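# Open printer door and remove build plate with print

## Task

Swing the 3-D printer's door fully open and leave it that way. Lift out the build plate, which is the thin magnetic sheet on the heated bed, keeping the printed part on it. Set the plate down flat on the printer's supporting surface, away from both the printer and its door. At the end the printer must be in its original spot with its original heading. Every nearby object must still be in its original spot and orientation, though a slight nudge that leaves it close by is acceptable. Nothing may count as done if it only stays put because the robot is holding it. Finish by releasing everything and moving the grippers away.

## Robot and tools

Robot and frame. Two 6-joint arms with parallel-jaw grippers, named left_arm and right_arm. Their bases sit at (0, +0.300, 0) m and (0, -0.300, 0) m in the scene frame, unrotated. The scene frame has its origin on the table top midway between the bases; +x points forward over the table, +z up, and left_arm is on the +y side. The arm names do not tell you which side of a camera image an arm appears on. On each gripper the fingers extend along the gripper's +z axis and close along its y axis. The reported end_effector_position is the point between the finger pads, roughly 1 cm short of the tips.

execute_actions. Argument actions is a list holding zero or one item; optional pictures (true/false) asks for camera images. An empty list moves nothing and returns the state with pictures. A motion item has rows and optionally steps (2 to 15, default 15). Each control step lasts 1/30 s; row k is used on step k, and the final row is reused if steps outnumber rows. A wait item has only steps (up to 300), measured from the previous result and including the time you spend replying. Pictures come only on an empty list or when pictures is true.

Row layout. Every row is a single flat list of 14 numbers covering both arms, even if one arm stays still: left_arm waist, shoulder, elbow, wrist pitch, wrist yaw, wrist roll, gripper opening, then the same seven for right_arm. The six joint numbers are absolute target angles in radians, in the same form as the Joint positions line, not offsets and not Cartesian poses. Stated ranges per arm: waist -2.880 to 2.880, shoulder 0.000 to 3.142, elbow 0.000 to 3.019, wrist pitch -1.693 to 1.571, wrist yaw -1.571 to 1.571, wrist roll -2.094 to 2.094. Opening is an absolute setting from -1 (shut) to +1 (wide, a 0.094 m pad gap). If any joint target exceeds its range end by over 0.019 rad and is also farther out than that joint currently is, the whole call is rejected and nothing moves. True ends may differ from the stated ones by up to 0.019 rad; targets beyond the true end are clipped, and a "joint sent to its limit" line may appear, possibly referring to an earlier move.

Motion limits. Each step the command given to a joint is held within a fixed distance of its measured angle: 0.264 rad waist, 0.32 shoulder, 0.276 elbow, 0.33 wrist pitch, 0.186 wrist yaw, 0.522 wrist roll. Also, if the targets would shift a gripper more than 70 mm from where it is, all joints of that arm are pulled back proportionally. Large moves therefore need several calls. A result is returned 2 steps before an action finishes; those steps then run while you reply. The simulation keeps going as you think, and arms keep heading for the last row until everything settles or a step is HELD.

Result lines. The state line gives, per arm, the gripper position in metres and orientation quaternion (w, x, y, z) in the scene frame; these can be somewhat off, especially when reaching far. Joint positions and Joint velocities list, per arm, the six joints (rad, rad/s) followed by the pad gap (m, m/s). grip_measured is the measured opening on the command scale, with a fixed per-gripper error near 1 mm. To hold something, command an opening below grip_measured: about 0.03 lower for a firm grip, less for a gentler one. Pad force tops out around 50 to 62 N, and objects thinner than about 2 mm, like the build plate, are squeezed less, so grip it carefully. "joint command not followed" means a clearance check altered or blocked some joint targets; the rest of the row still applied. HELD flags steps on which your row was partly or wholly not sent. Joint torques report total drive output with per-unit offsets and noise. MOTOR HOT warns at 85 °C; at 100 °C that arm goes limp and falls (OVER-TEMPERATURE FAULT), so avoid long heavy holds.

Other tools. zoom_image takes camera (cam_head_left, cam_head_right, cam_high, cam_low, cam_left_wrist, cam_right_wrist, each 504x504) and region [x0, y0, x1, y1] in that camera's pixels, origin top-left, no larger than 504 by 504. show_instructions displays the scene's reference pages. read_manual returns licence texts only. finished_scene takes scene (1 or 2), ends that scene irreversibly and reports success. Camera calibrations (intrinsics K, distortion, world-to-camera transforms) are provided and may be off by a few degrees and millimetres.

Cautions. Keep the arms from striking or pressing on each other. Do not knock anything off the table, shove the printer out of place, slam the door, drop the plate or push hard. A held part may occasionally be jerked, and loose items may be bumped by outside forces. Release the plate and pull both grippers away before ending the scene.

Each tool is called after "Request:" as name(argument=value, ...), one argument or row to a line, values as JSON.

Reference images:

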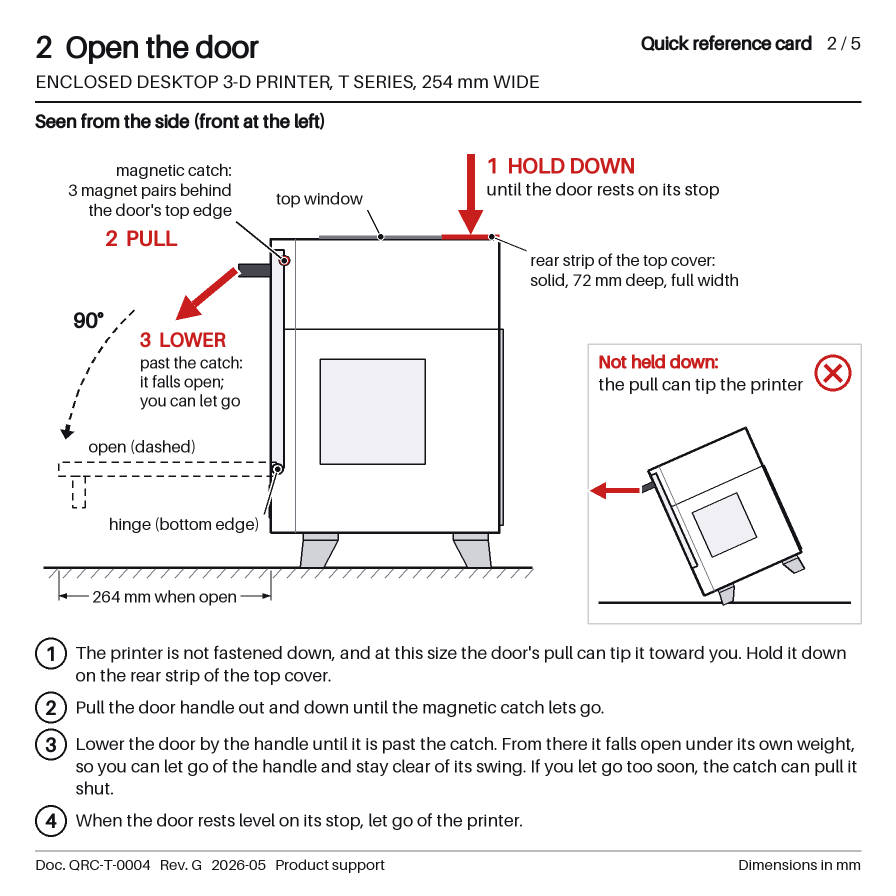

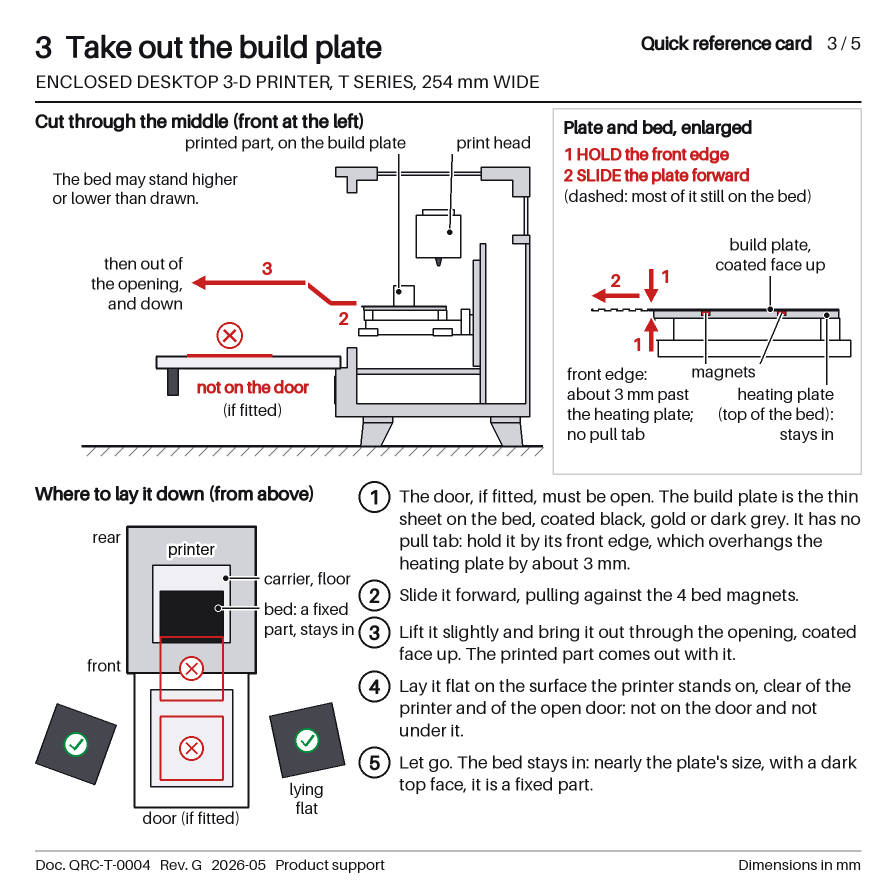

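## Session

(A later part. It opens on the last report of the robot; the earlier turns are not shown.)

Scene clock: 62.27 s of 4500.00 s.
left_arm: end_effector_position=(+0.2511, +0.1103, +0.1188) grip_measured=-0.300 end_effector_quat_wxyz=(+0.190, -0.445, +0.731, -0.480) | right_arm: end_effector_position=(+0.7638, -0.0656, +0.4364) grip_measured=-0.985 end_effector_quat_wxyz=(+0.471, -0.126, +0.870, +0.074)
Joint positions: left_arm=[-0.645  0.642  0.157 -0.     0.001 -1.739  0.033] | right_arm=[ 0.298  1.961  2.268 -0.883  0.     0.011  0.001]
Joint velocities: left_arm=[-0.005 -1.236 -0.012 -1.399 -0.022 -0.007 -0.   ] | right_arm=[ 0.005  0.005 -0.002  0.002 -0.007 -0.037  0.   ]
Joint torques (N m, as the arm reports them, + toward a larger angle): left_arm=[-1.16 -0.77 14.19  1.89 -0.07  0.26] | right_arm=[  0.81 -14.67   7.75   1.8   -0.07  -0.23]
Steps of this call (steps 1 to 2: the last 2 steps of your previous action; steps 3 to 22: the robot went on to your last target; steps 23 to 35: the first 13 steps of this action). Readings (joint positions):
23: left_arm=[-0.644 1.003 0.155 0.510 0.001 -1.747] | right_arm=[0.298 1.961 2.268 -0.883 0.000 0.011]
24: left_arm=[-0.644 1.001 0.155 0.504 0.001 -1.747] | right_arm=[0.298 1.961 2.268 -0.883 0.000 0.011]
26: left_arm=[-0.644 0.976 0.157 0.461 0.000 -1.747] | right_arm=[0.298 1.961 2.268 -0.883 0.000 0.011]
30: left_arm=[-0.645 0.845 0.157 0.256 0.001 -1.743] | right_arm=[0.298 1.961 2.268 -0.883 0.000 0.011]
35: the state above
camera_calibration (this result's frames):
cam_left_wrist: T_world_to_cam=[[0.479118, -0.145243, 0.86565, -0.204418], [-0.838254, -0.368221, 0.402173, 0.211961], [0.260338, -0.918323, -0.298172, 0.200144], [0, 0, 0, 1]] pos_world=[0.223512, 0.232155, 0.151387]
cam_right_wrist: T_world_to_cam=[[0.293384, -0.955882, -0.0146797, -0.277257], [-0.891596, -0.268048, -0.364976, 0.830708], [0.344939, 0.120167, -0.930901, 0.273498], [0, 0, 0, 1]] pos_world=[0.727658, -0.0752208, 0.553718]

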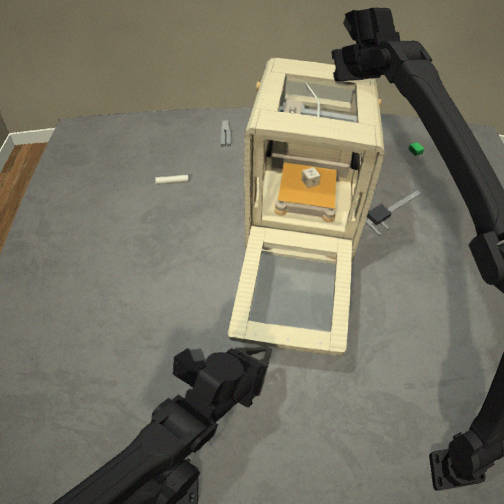

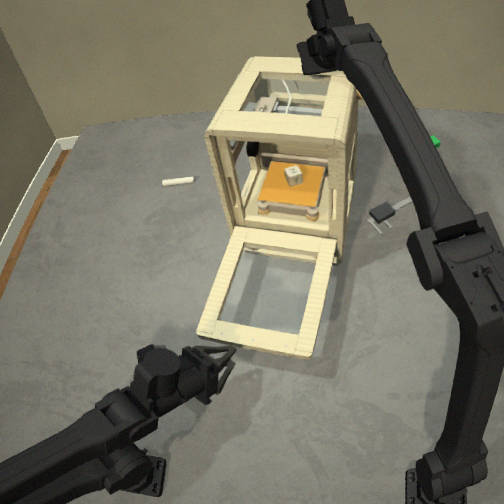

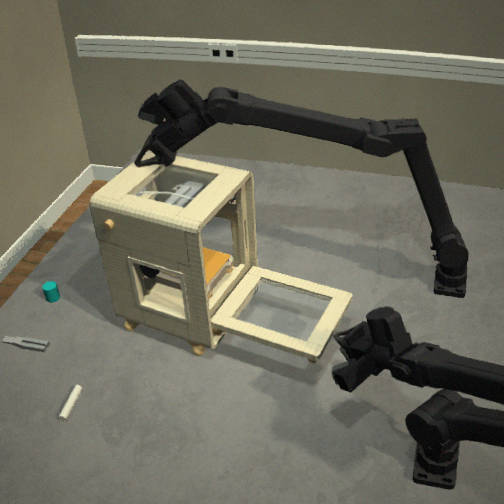

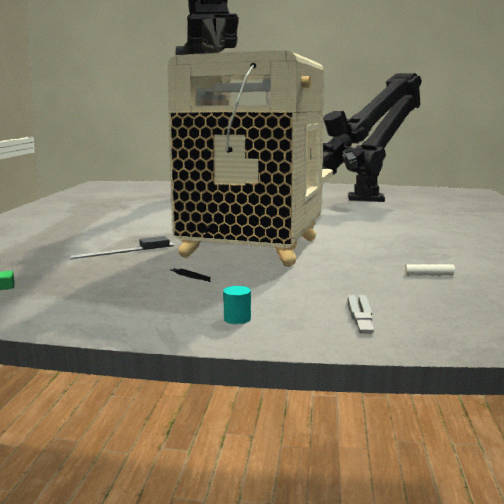

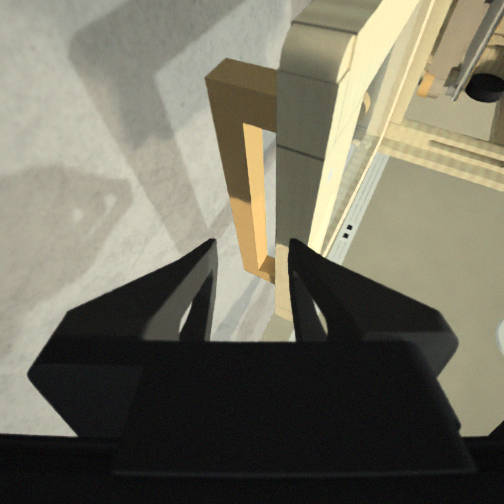

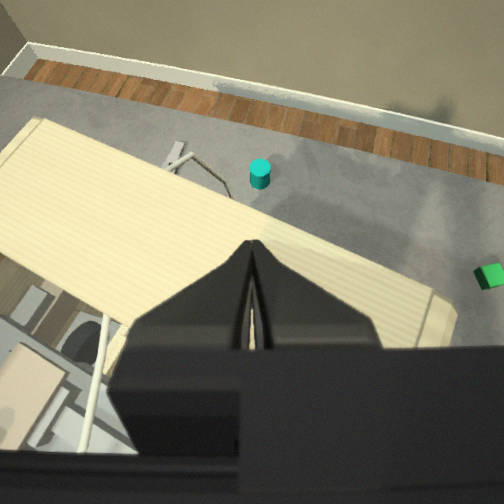

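Request:
execute_actions(
  actions=[
    {"rows":[[-0.65,0.505,0.225,-0.185,-0.015,-1.715,-0.3,0.305,2.04,2.245,-0.888,0,0,-1],[-0.65,0.53,0.25,-0.16,-0.03,-1.705,-0.3,0.305,2.04,2.245,-0.888,0,0,-1],[-0.65,0.555,0.275,-0.135,-0.045,-1.695,-0.3,0.305,2.04,2.245,-0.888,0,0,-1],[-0.65,0.58,0.3,-0.11,-0.06,-1.685,-0.3,0.305,2.04,2.245,-0.888,0,0,-1],[-0.65,0.608,0.325,-0.08,-0.078,-1.675,-0.32,0.305,2.04,2.245,-0.888,0,0,-1],[-0.65,0.636,0.35,-0.05,-0.096,-1.665,-0.34,0.305,2.04,2.245,-0.888,0,0,-1],[-0.65,0.664,0.375,-0.022,-0.114,-1.655,-0.36,0.305,2.04,2.245,-0.888,0,0,-1],[-0.65,0.692,0.4,0.006,-0.132,-1.645,-0.38,0.305,2.04,2.245,-0.888,0,0,-1],[-0.65,0.72,0.425,0.034,-0.15,-1.635,-0.4,0.305,2.04,2.245,-0.888,0,0,-1],[-0.65,0.75,0.45,0.062,-0.168,-1.625,-0.42,0.305,2.04,2.245,-0.888,0,0,-1],[-0.65,0.78,0.476,0.09,-0.186,-1.615,-0.44,0.305,2.04,2.245,-0.888,0,0,-1],[-0.65,0.81,0.502,0.118,-0.204,-1.605,-0.46,0.305,2.04,2.245,-0.888,0,0,-1],[-0.65,0.84,0.528,0.146,-0.222,-1.595,-0.48,0.305,2.04,2.245,-0.888,0,0,-1],[-0.65,0.87,0.554,0.174,-0.24,-1.585,-0.5,0.305,2.04,2.245,-0.888,0,0,-1],[-0.65,0.9,0.58,0.2,-0.258,-1.575,-0.5,0.305,2.04,2.245,-0.888,0,0,-1]],"steps":15},
  ],
  pictures=false,
)

Request:
execute_actions(
  actions=[
    {"rows":[[-0.65,0.94,0.584,0.248,-0.274,-1.571,-0.5,0.305,2.04,2.245,-0.888,0,0,-1],[-0.65,0.982,0.588,0.296,-0.29,-1.571,-0.5,0.305,2.04,2.245,-0.888,0,0,-1],[-0.65,1.024,0.592,0.344,-0.306,-1.571,-0.5,0.305,2.04,2.245,-0.888,0,0,-1],[-0.65,1.066,0.596,0.392,-0.322,-1.571,-0.5,0.305,2.04,2.245,-0.888,0,0,-1],[-0.65,1.108,0.6,0.44,-0.338,-1.571,-0.5,0.305,2.04,2.245,-0.888,0,0,-1],[-0.65,1.15,0.604,0.488,-0.354,-1.571,-0.5,0.305,2.04,2.245,-0.888,0,0,-1],[-0.65,1.192,0.608,0.536,-0.37,-1.571,-0.5,0.305,2.04,2.245,-0.888,0,0,-1],[-0.65,1.234,0.612,0.584,-0.386,-1.571,-0.5,0.305,2.04,2.245,-0.888,0,0,-1],[-0.65,1.276,0.616,0.632,-0.402,-1.571,-0.5,0.305,2.04,2.245,-0.888,0,0,-1],[-0.65,1.318,0.62,0.68,-0.418,-1.571,-0.5,0.305,2.04,2.245,-0.888,0,0,-1],[-0.65,1.36,0.624,0.728,-0.434,-1.571,-0.5,0.305,2.04,2.245,-0.888,0,0,-1],[-0.65,1.402,0.628,0.776,-0.45,-1.571,-0.5,0.305,2.04,2.245,-0.888,0,0,-1],[-0.65,1.444,0.632,0.824,-0.466,-1.571,-0.5,0.305,2.04,2.245,-0.888,0,0,-1],[-0.65,1.486,0.636,0.872,-0.482,-1.571,-0.5,0.305,2.04,2.245,-0.888,0,0,-1],[-0.65,1.525,0.64,0.914,-0.495,-1.571,-0.5,0.305,2.04,2.245,-0.888,0,0,-1]],"steps":15},
  ],
  pictures=false,
)

Request:
execute_actions(
  actions=[
    {"steps":10},
  ],
  pictures=true,
)

Scene clock: 64.77 s of 4500.00 s.
left_arm: end_effector_position=(+0.3268, +0.0957, +0.2367) grip_measured=-0.468 end_effector_quat_wxyz=(+0.314, -0.438, +0.673, -0.507) | right_arm: end_effector_position=(+0.7641, -0.0656, +0.4364) grip_measured=-0.985 end_effector_quat_wxyz=(+0.472, -0.126, +0.870, +0.074)
Joint positions: left_arm=[-0.645  0.758  0.405  0.055 -0.197 -1.654  0.025] | right_arm=[ 0.298  1.961  2.268 -0.882  0.     0.011  0.001]
Joint velocities: left_arm=[-0.005  0.874  0.833  0.872 -0.476  0.271 -0.02 ] | right_arm=[ 0.005 -0.005 -0.007  0.017 -0.066 -0.037  0.   ]
Joint torques (N m, as the arm reports them, + toward a larger angle): left_arm=[-1.03 -2.01 16.03  2.57 -0.09  0.29] | right_arm=[  0.89 -14.59   7.77   1.75  -0.06  -0.21]
Steps of this call (steps 1 to 2: the last 2 steps of your previous action; steps 3 to 30: the robot went on to your last target; steps 31 to 62: nothing new was sent; steps 63 to 75: the first 13 steps of this action). Readings (joint positions):
63: left_arm=[-0.645 0.471 0.158 -0.199 -0.004 -1.734] | right_arm=[0.298 1.961 2.268 -0.882 0.000 0.011]
64: left_arm=[-0.645 0.478 0.162 -0.196 -0.015 -1.731] | right_arm=[0.298 1.961 2.268 -0.882 0.000 0.011]
66: left_arm=[-0.645 0.514 0.183 -0.173 -0.044 -1.721] | right_arm=[0.298 1.961 2.268 -0.882 0.000 0.011]
70: left_arm=[-0.645 0.622 0.270 -0.085 -0.106 -1.696] | right_arm=[0.298 1.961 2.268 -0.882 0.000 0.011]
75: the state above

Scene clock: 65.27 s of 4500.00 s.
left_arm: end_effector_position=(+0.4522, +0.0526, +0.2357) grip_measured=-0.498 end_effector_quat_wxyz=(+0.440, -0.457, +0.563, -0.529) | right_arm: end_effector_position=(+0.7641, -0.0656, +0.4364) grip_measured=-0.985 end_effector_quat_wxyz=(+0.472, -0.126, +0.870, +0.074)
Joint positions: left_arm=[-0.645  1.355  0.585  0.712 -0.448 -1.583  0.024] | right_arm=[ 0.298  1.961  2.268 -0.882  0.     0.011  0.001]
Joint velocities: left_arm=[ 0.005  1.324  0.002  1.399 -0.344 -0.037 -0.   ] | right_arm=[ 0.005  0.005 -0.002  0.002  0.007  0.007 -0.   ]
Joint torques (N m, as the arm reports them, + toward a larger angle): left_arm=[-1.67 -9.3  12.97  2.24 -0.08  0.28] | right_arm=[  0.88 -14.59   7.8    1.72  -0.06  -0.21]
Steps of this call (steps 1 to 2: the last 2 steps of your previous action; steps 3 to 15: the first 13 steps of this action). Readings (joint positions):
3: left_arm=[-0.645 0.853 0.496 0.152 -0.255 -1.623] | right_arm=[0.298 1.961 2.268 -0.882 0.000 0.011]
4: left_arm=[-0.645 0.889 0.523 0.196 -0.272 -1.614] | right_arm=[0.298 1.961 2.268 -0.882 0.000 0.011]
6: left_arm=[-0.645 0.964 0.563 0.293 -0.304 -1.601] | right_arm=[0.298 1.961 2.268 -0.882 0.000 0.011]
10: left_arm=[-0.645 1.129 0.585 0.483 -0.368 -1.588] | right_arm=[0.298 1.961 2.268 -0.882 0.000 0.011]
15: the state above

Scene clock: 65.60 s of 4500.00 s.
left_arm: end_effector_position=(+0.4710, +0.0468, +0.1931) grip_measured=-0.498 end_effector_quat_wxyz=(+0.454, -0.466, +0.549, -0.524) | right_arm: end_effector_position=(+0.7641, -0.0656, +0.4364) grip_measured=-0.985 end_effector_quat_wxyz=(+0.472, -0.126, +0.870, +0.074)
Joint positions: left_arm=[-0.645  1.538  0.6    0.894 -0.491 -1.582  0.024] | right_arm=[ 0.298  1.961  2.268 -0.882  0.     0.011  0.001]
Joint velocities: left_arm=[-0.024 -0.015  0.056  0.061  0.066  0.022 -0.001] | right_arm=[-0.005 -0.005 -0.012 -0.017 -0.022  0.007 -0.   ]
Joint torques (N m, as the arm reports them, + toward a larger angle): left_arm=[ -0.95 -13.14  10.78   2.38  -0.14   0.31] | right_arm=[  0.83 -14.57   7.79   1.72  -0.07  -0.21]
Kept back: nothing.
Steps of this call (steps 1 to 2: the last 2 steps of your previous action; steps 3 to 10: the robot went on to your last target). Readings (joint positions):
1: left_arm=[-0.645 1.399 0.587 0.759 -0.464 -1.583] | right_arm=[0.298 1.961 2.268 -0.882 0.000 0.011]
2: left_arm=[-0.645 1.441 0.589 0.805 -0.479 -1.583] | right_arm=[0.298 1.961 2.268 -0.882 0.000 0.011]
4: left_arm=[-0.645 1.508 0.596 0.862 -0.489 -1.582] | right_arm=[0.298 1.961 2.268 -0.882 0.000 0.011]
8: left_arm=[-0.645 1.540 0.597 0.885 -0.491 -1.582] | right_arm=[0.298 1.961 2.268 -0.882 0.000 0.011]
10: the state above
camera_calibration (this result's frames):
cam_left_wrist: T_world_to_cam=[[0.0494824, -0.013353, 0.998686, -0.212814], [-0.699696, -0.713999, 0.0251215, 0.366721], [0.712726, -0.700019, -0.0446734, -0.165537], [0, 0, 0, 1]] pos_world=[0.385106, 0.143118, 0.195927]
cam_right_wrist: T_world_to_cam=[[0.2934, -0.955877, -0.0146803, -0.277268], [-0.891196, -0.267925, -0.366041, 0.831181], [0.345957, 0.12048, -0.930483, 0.272458], [0, 0, 0, 1]] pos_world=[0.727837, -0.0751658, 0.553693]

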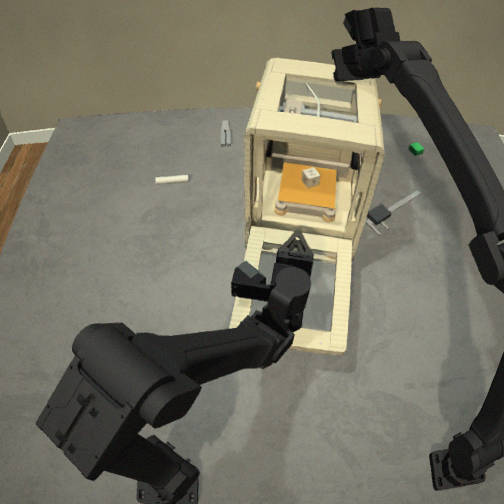

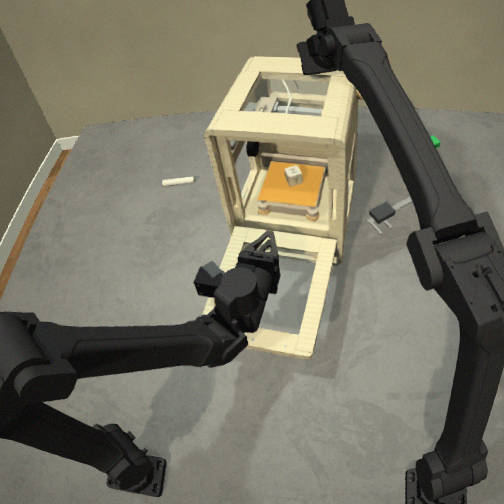

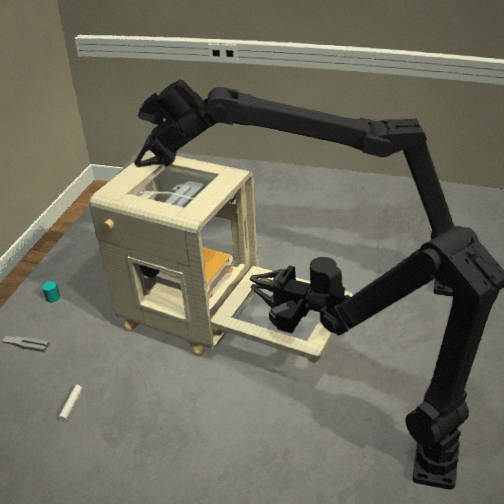

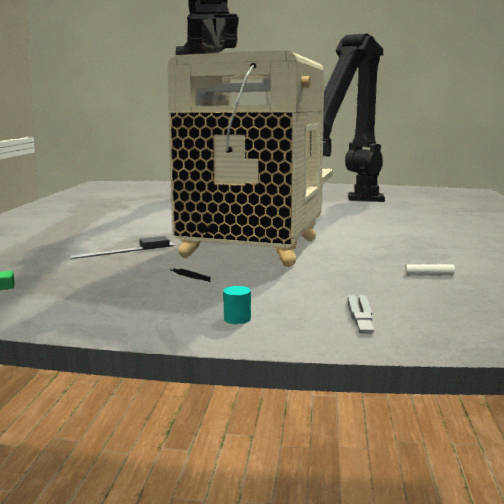

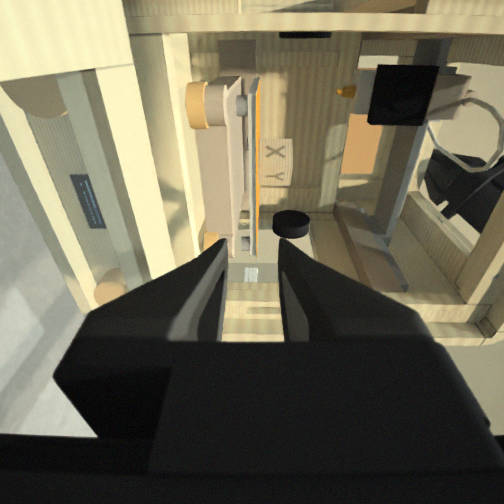

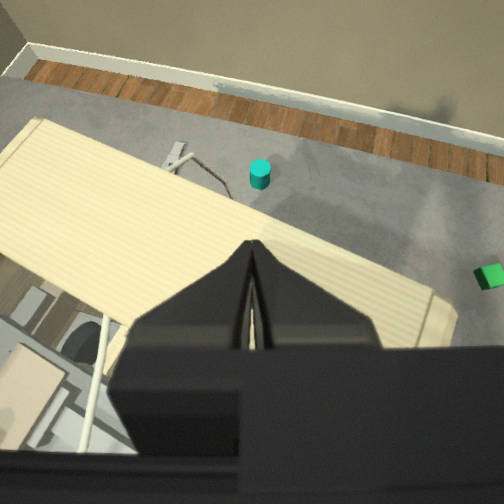

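Request:
zoom_image(
  camera="cam_left_wrist",
  region=[170, 60, 330, 280],
)

Region (170, 60, 330, 280) of cam_left_wrist's 504x504 image, scaled by 2.291, with more detail than that image has; it fills the left 367 columns of this view, and the rest is white.

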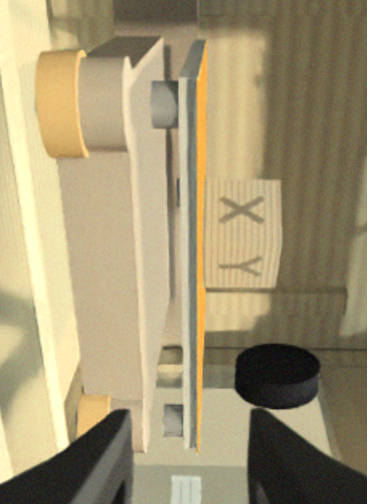

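Request:
execute_actions(
  actions=[
    {"rows":[[-0.643,1.533,0.648,0.918,-0.489,-1.57,-0.52,0.305,2.04,2.245,-0.888,0,0,-1],[-0.637,1.54,0.656,0.921,-0.483,-1.568,-0.54,0.305,2.04,2.245,-0.888,0,0,-1],[-0.631,1.548,0.664,0.924,-0.477,-1.566,-0.56,0.305,2.04,2.245,-0.888,0,0,-1],[-0.625,1.556,0.672,0.927,-0.471,-1.564,-0.58,0.305,2.04,2.245,-0.888,0,0,-1],[-0.619,1.564,0.68,0.93,-0.465,-1.562,-0.6,0.305,2.04,2.245,-0.888,0,0,-1],[-0.613,1.572,0.688,0.933,-0.459,-1.56,-0.62,0.305,2.04,2.245,-0.888,0,0,-1],[-0.607,1.58,0.696,0.936,-0.453,-1.56,-0.64,0.305,2.04,2.245,-0.888,0,0,-1],[-0.601,1.588,0.704,0.939,-0.447,-1.56,-0.66,0.305,2.04,2.245,-0.888,0,0,-1],[-0.595,1.596,0.712,0.942,-0.441,-1.56,-0.68,0.305,2.04,2.245,-0.888,0,0,-1],[-0.589,1.604,0.72,0.945,-0.435,-1.56,-0.7,0.305,2.04,2.245,-0.888,0,0,-1],[-0.583,1.611,0.727,0.948,-0.429,-1.56,-0.72,0.305,2.04,2.245,-0.888,0,0,-1],[-0.577,1.618,0.734,0.951,-0.423,-1.56,-0.74,0.305,2.04,2.245,-0.888,0,0,-1],[-0.572,1.625,0.74,0.954,-0.418,-1.56,-0.745,0.305,2.04,2.245,-0.888,0,0,-1],[-0.567,1.63,0.746,0.956,-0.414,-1.56,-0.745,0.305,2.04,2.245,-0.888,0,0,-1],[-0.563,1.635,0.75,0.958,-0.41,-1.56,-0.745,0.305,2.04,2.245,-0.888,0,0,-1]],"steps":15},
  ],
  pictures=false,
)

Request:
execute_actions(
  actions=[
    {"steps":8},
  ],
  pictures=true,
)

Scene clock: 67.30 s of 4500.00 s.
left_arm: end_effector_position=(+0.5084, +0.0426, +0.2242) grip_measured=-0.738 end_effector_quat_wxyz=(+0.461, -0.452, +0.523, -0.557) | right_arm: end_effector_position=(+0.7641, -0.0656, +0.4364) grip_measured=-0.985 end_effector_quat_wxyz=(+0.472, -0.126, +0.870, +0.074)
Joint positions: left_arm=[-0.593  1.58   0.695  0.934 -0.426 -1.571  0.012] | right_arm=[ 0.298  1.961  2.268 -0.882  0.     0.011  0.001]
Joint velocities: left_arm=[ 0.19   0.23   0.193  0.081  0.11  -0.022 -0.01 ] | right_arm=[-0.005 -0.015 -0.007 -0.007 -0.037 -0.022  0.   ]
Joint torques (N m, as the arm reports them, + toward a larger angle): left_arm=[  0.23 -11.36  10.94   2.53   0.15   0.31] | right_arm=[  0.85 -14.58   7.8    1.73  -0.06  -0.21]
Steps of this call (steps 1 to 30: the robot went on to your last target; steps 31 to 38: nothing new was sent; steps 39 to 51: the first 13 steps of this action). Readings (joint positions):
39: left_arm=[-0.645 1.536 0.604 0.899 -0.491 -1.581] | right_arm=[0.298 1.961 2.268 -0.882 0.000 0.011]
40: left_arm=[-0.645 1.536 0.605 0.900 -0.490 -1.580] | right_arm=[0.298 1.961 2.268 -0.882 0.000 0.011]
42: left_arm=[-0.644 1.536 0.612 0.904 -0.480 -1.579] | right_arm=[0.298 1.961 2.268 -0.882 0.000 0.011]
46: left_arm=[-0.628 1.544 0.647 0.917 -0.456 -1.574] | right_arm=[0.298 1.961 2.268 -0.882 0.000 0.011]
51: the state above

Scene clock: 67.57 s of 4500.00 s.
left_arm: end_effector_position=(+0.5209, +0.0482, +0.2155) grip_measured=-0.742 end_effector_quat_wxyz=(+0.464, -0.455, +0.524, -0.551) | right_arm: end_effector_position=(+0.7641, -0.0656, +0.4364) grip_measured=-0.985 end_effector_quat_wxyz=(+0.472, -0.126, +0.870, +0.074)
Joint positions: left_arm=[-0.569  1.614  0.713  0.941 -0.414 -1.57   0.012] | right_arm=[ 0.298  1.961  2.268 -0.882  0.     0.011  0.001]
Joint velocities: left_arm=[ 0.005 -0.005 -0.012 -0.002 -0.037 -0.051  0.001] | right_arm=[-0.005 -0.005  0.012  0.012 -0.051  0.007  0.001]
Joint torques (N m, as the arm reports them, + toward a larger angle): left_arm=[  0.2  -12.19  11.15   2.72   0.16   0.28] | right_arm=[  0.83 -14.57   7.79   1.74  -0.06  -0.2 ]
Kept back: nothing.
Steps of this call (steps 1 to 2: the last 2 steps of your previous action; steps 3 to 8: the robot went on to your last target). Readings (joint positions):
1: left_arm=[-0.586 1.588 0.701 0.937 -0.422 -1.571] | right_arm=[0.298 1.961 2.268 -0.882 0.000 0.011]
2: left_arm=[-0.581 1.595 0.706 0.939 -0.417 -1.571] | right_arm=[0.298 1.961 2.268 -0.882 0.000 0.011]
4: left_arm=[-0.572 1.608 0.712 0.941 -0.414 -1.570] | right_arm=[0.298 1.961 2.268 -0.882 0.000 0.011]
8: the state above
camera_calibration (this result's frames):
cam_left_wrist: T_world_to_cam=[[-0.0209612, 0.0236453, 0.999501, -0.20292], [-0.702347, -0.711832, 0.0021105, 0.408326], [0.711527, -0.701952, 0.0315281, -0.214824], [0, 0, 0, 1]] pos_world=[0.435386, 0.144662, 0.20873]
cam_right_wrist: T_world_to_cam=[[0.2934, -0.955877, -0.0146803, -0.277268], [-0.891196, -0.267925, -0.366041, 0.831181], [0.345957, 0.12048, -0.930483, 0.272458], [0, 0, 0, 1]] pos_world=[0.727837, -0.0751658, 0.553693]

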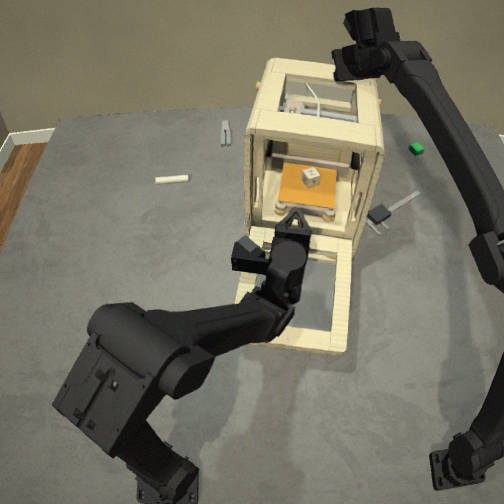

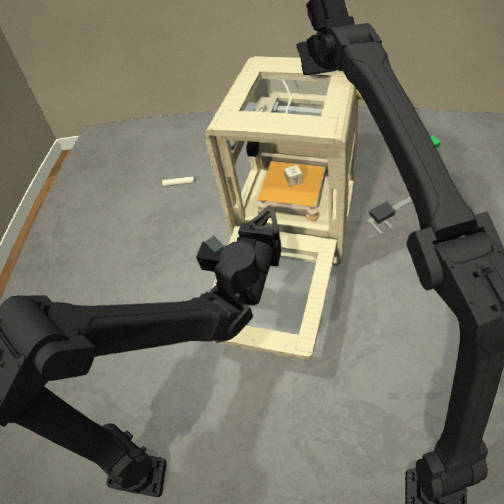

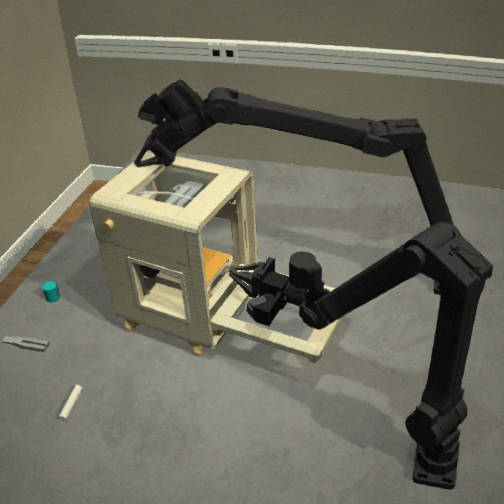

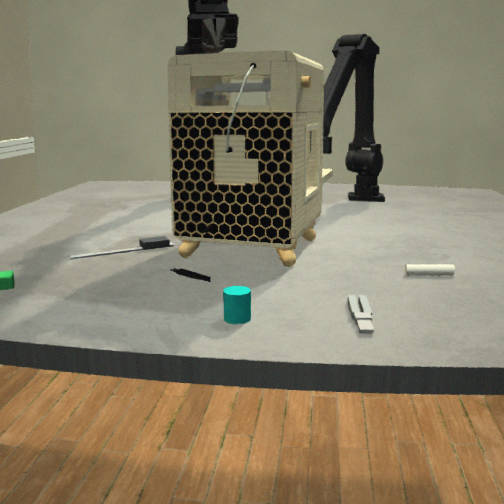

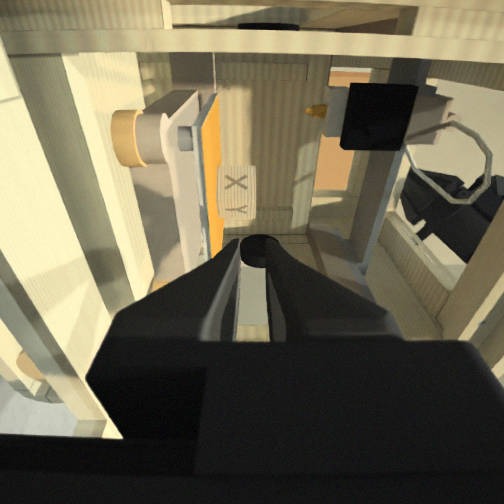

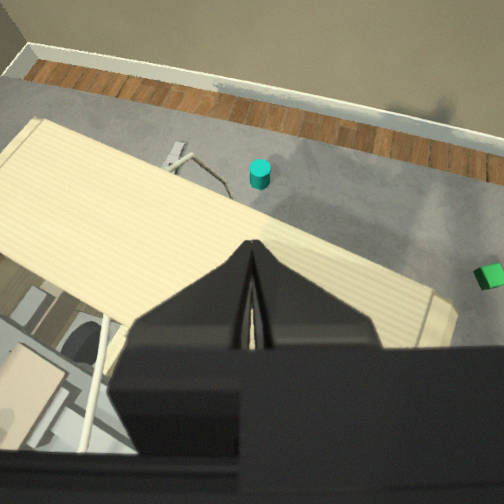

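Request:
execute_actions(
  actions=[
    {"rows":[[-0.563,1.64,0.75,0.958,-0.41,-1.56,-0.745,0.305,2.04,2.245,-0.888,0,0,-1],[-0.563,1.645,0.75,0.958,-0.41,-1.56,-0.745,0.305,2.04,2.245,-0.888,0,0,-1],[-0.563,1.65,0.75,0.958,-0.41,-1.56,-0.745,0.305,2.04,2.245,-0.888,0,0,-1],[-0.563,1.655,0.75,0.958,-0.41,-1.56,-0.745,0.305,2.04,2.245,-0.888,0,0,-1],[-0.563,1.66,0.75,0.958,-0.41,-1.56,-0.745,0.305,2.04,2.245,-0.888,0,0,-1],[-0.563,1.665,0.75,0.958,-0.41,-1.56,-0.745,0.305,2.04,2.245,-0.888,0,0,-1],[-0.563,1.668,0.75,0.958,-0.41,-1.56,-0.745,0.305,2.04,2.245,-0.888,0,0,-1]],"steps":15},
  ],
  pictures=true,
)

Scene clock: 68.20 s of 4500.00 s.
left_arm: end_effector_position=(+0.5229, +0.0469, +0.1987) grip_measured=-0.743 end_effector_quat_wxyz=(+0.461, -0.458, +0.534, -0.541) | right_arm: end_effector_position=(+0.7641, -0.0656, +0.4364) grip_measured=-0.985 end_effector_quat_wxyz=(+0.472, -0.126, +0.870, +0.074)
Joint positions: left_arm=[-0.569  1.645  0.713  0.944 -0.414 -1.57   0.012] | right_arm=[ 0.298  1.961  2.268 -0.882  0.     0.011  0.001]
Joint velocities: left_arm=[-0.005  0.005  0.007  0.002  0.007 -0.007 -0.001] | right_arm=[-0.015 -0.005 -0.007 -0.012  0.022  0.081  0.   ]
Joint torques (N m, as the arm reports them, + toward a larger angle): left_arm=[ -0.44 -12.55  10.86   2.64   0.18   0.28] | right_arm=[  0.82 -14.57   7.8    1.74  -0.06  -0.2 ]
Steps of this call (steps 1 to 6: the robot went on to your last target; steps 7 to 19: the first 13 steps of this action). Readings (joint positions):
7: left_arm=[-0.569 1.614 0.713 0.942 -0.414 -1.570] | right_arm=[0.298 1.961 2.268 -0.882 0.000 0.011]
8: left_arm=[-0.569 1.614 0.713 0.942 -0.414 -1.570] | right_arm=[0.298 1.961 2.268 -0.882 0.000 0.011]
10: left_arm=[-0.569 1.616 0.713 0.943 -0.414 -1.570] | right_arm=[0.298 1.961 2.268 -0.882 0.000 0.011]
14: left_arm=[-0.569 1.631 0.713 0.944 -0.414 -1.570] | right_arm=[0.298 1.961 2.268 -0.882 0.000 0.011]
19: the state above
camera_calibration (this result's frames):
cam_left_wrist: T_world_to_cam=[[0.00307374, 0.00785051, 0.999964, -0.197946], [-0.702222, -0.711916, 0.00774763, 0.40768], [0.711952, -0.702221, 0.00332456, -0.211252], [0, 0, 0, 1]] pos_world=[0.437292, 0.143443, 0.195482]
cam_right_wrist: T_world_to_cam=[[0.2934, -0.955877, -0.0146803, -0.277268], [-0.891196, -0.267925, -0.366041, 0.831181], [0.345957, 0.12048, -0.930483, 0.272458], [0, 0, 0, 1]] pos_world=[0.727837, -0.0751658, 0.553693]

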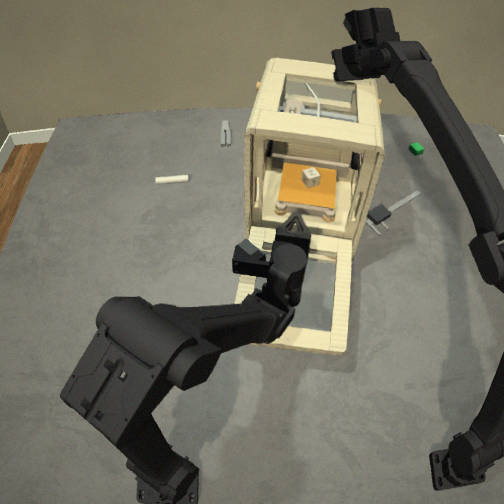

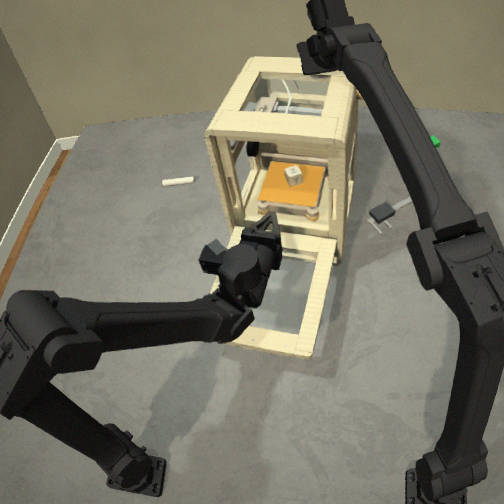

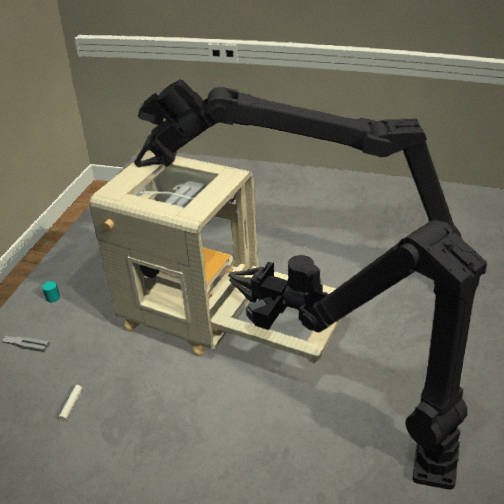

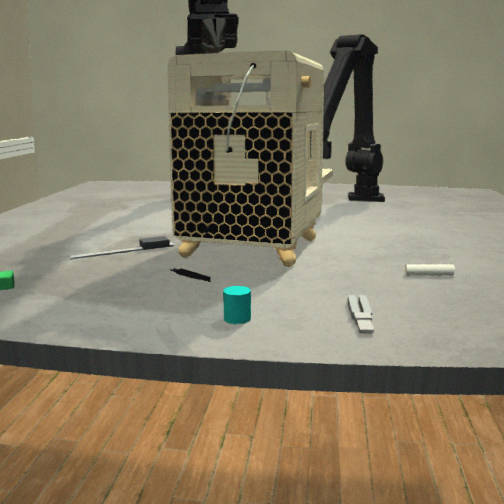

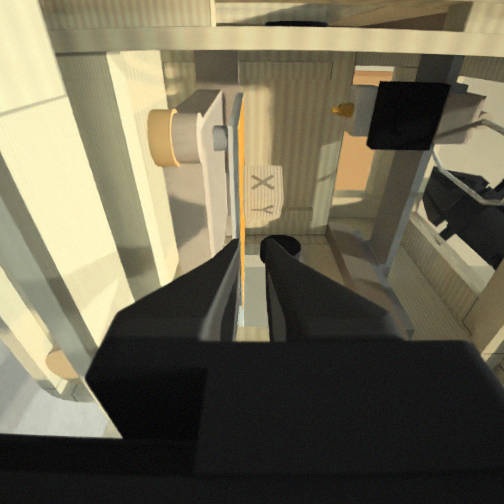

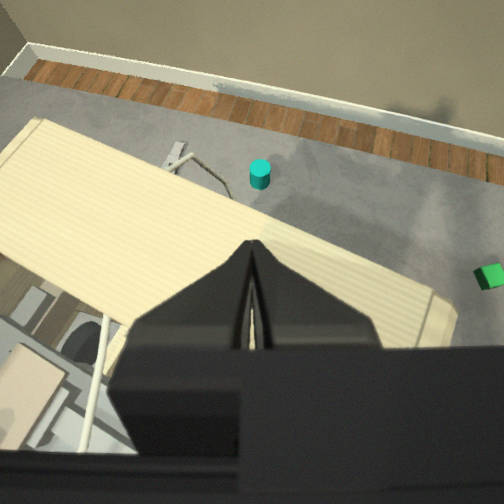

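Request:
execute_actions(
  actions=[],
)

Request:
zoom_image(
  camera="cam_left_wrist",
  region=[190, 80, 310, 340],
)

Scene clock: 68.27 s of 4500.00 s.
left_arm: end_effector_position=(+0.5229, +0.0469, +0.1987) grip_measured=-0.743 end_effector_quat_wxyz=(+0.461, -0.458, +0.534, -0.541) | right_arm: end_effector_position=(+0.7641, -0.0656, +0.4364) grip_measured=-0.985 end_effector_quat_wxyz=(+0.472, -0.126, +0.870, +0.074)
Joint positions: left_arm=[-0.569  1.645  0.713  0.944 -0.414 -1.57   0.012] | right_arm=[ 0.298  1.961  2.268 -0.882  0.     0.011  0.001]
Joint velocities: left_arm=[-0.005 -0.005  0.017 -0.007 -0.007  0.022 -0.   ] | right_arm=[-0.005 -0.005 -0.007  0.002 -0.081  0.037 -0.001]
Joint torques (N m, as the arm reports them, + toward a larger angle): left_arm=[ -0.62 -12.22  10.94   2.72   0.19   0.28] | right_arm=[  0.85 -14.59   7.78   1.74  -0.06  -0.21]
Kept back: nothing.
Steps of this call (steps 1 to 2: the last 2 steps of your previous action). Readings (joint positions):
1: left_arm=[-0.569 1.645 0.713 0.944 -0.414 -1.570] | right_arm=[0.298 1.961 2.268 -0.882 0.000 0.011]
2: the state above
camera_calibration (this result's frames):
cam_left_wrist: T_world_to_cam=[[0.00307374, 0.00785051, 0.999964, -0.197946], [-0.702222, -0.711916, 0.00774763, 0.40768], [0.711952, -0.702221, 0.00332456, -0.211252], [0, 0, 0, 1]] pos_world=[0.437292, 0.143443, 0.195482]
cam_right_wrist: T_world_to_cam=[[0.2934, -0.955877, -0.0146803, -0.277268], [-0.891196, -0.267925, -0.366041, 0.831181], [0.345957, 0.12048, -0.930483, 0.272458], [0, 0, 0, 1]] pos_world=[0.727837, -0.0751658, 0.553693]

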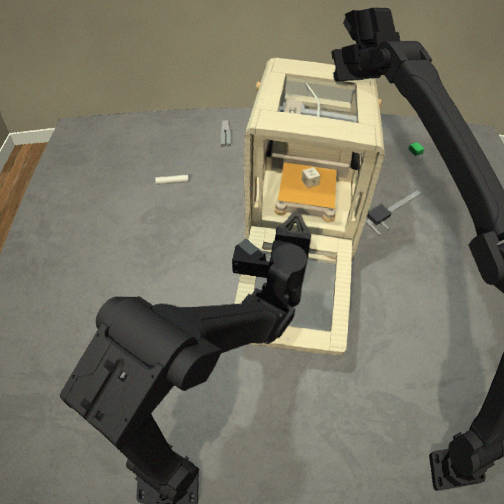

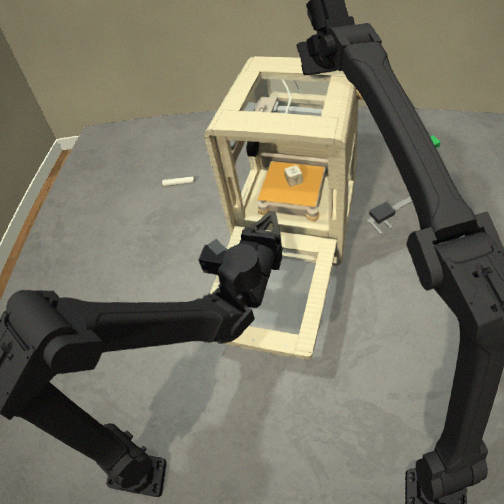

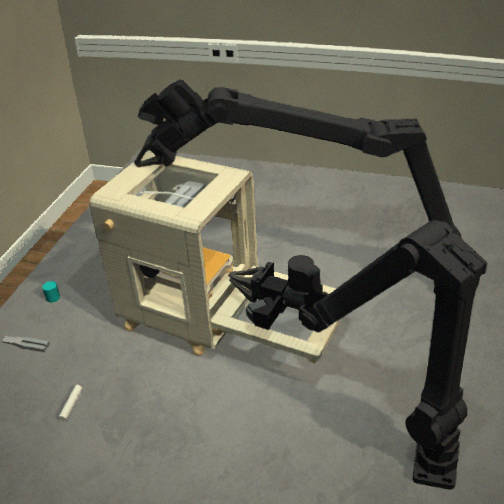

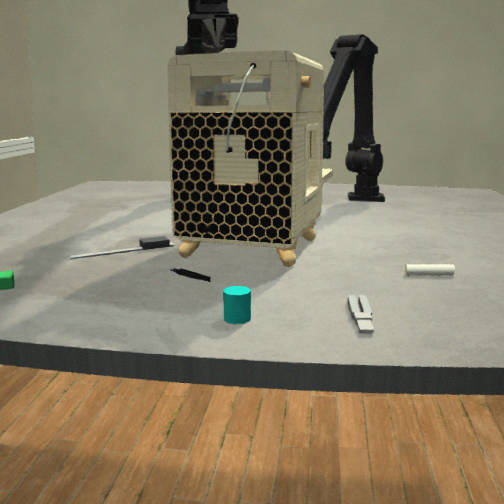

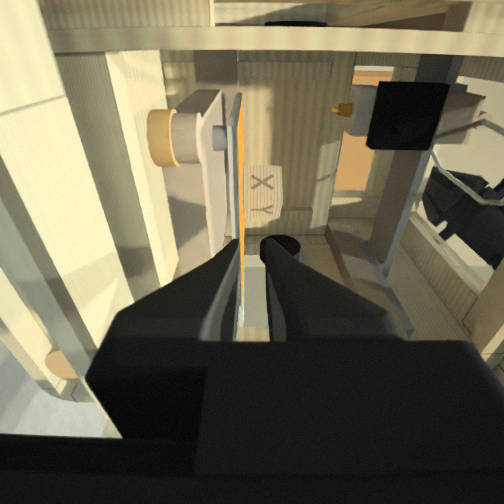

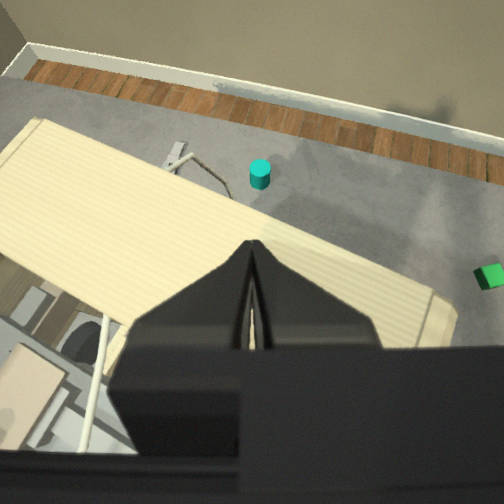

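Region (190, 80, 310, 340) of cam_left_wrist's 504x504 image, scaled by 1.938, with more detail than that image has; it fills the left 233 columns of this view, and the rest is white.

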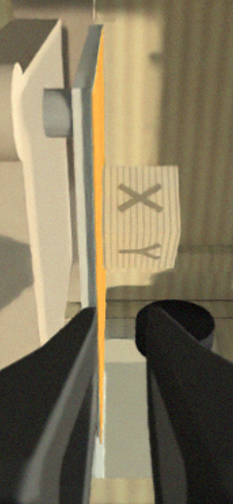

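Request:
zoom_image(
  camera="cam_left_wrist",
  region=[210, 85, 280, 185],
)

Region (210, 85, 280, 185) of cam_left_wrist's 504x504 image, scaled by 5.040, with more detail than that image has; it fills the left 353 columns of this view, and the rest is white.

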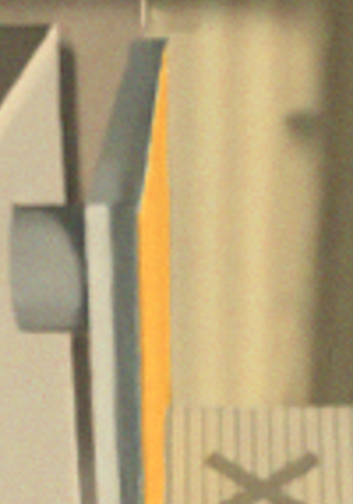

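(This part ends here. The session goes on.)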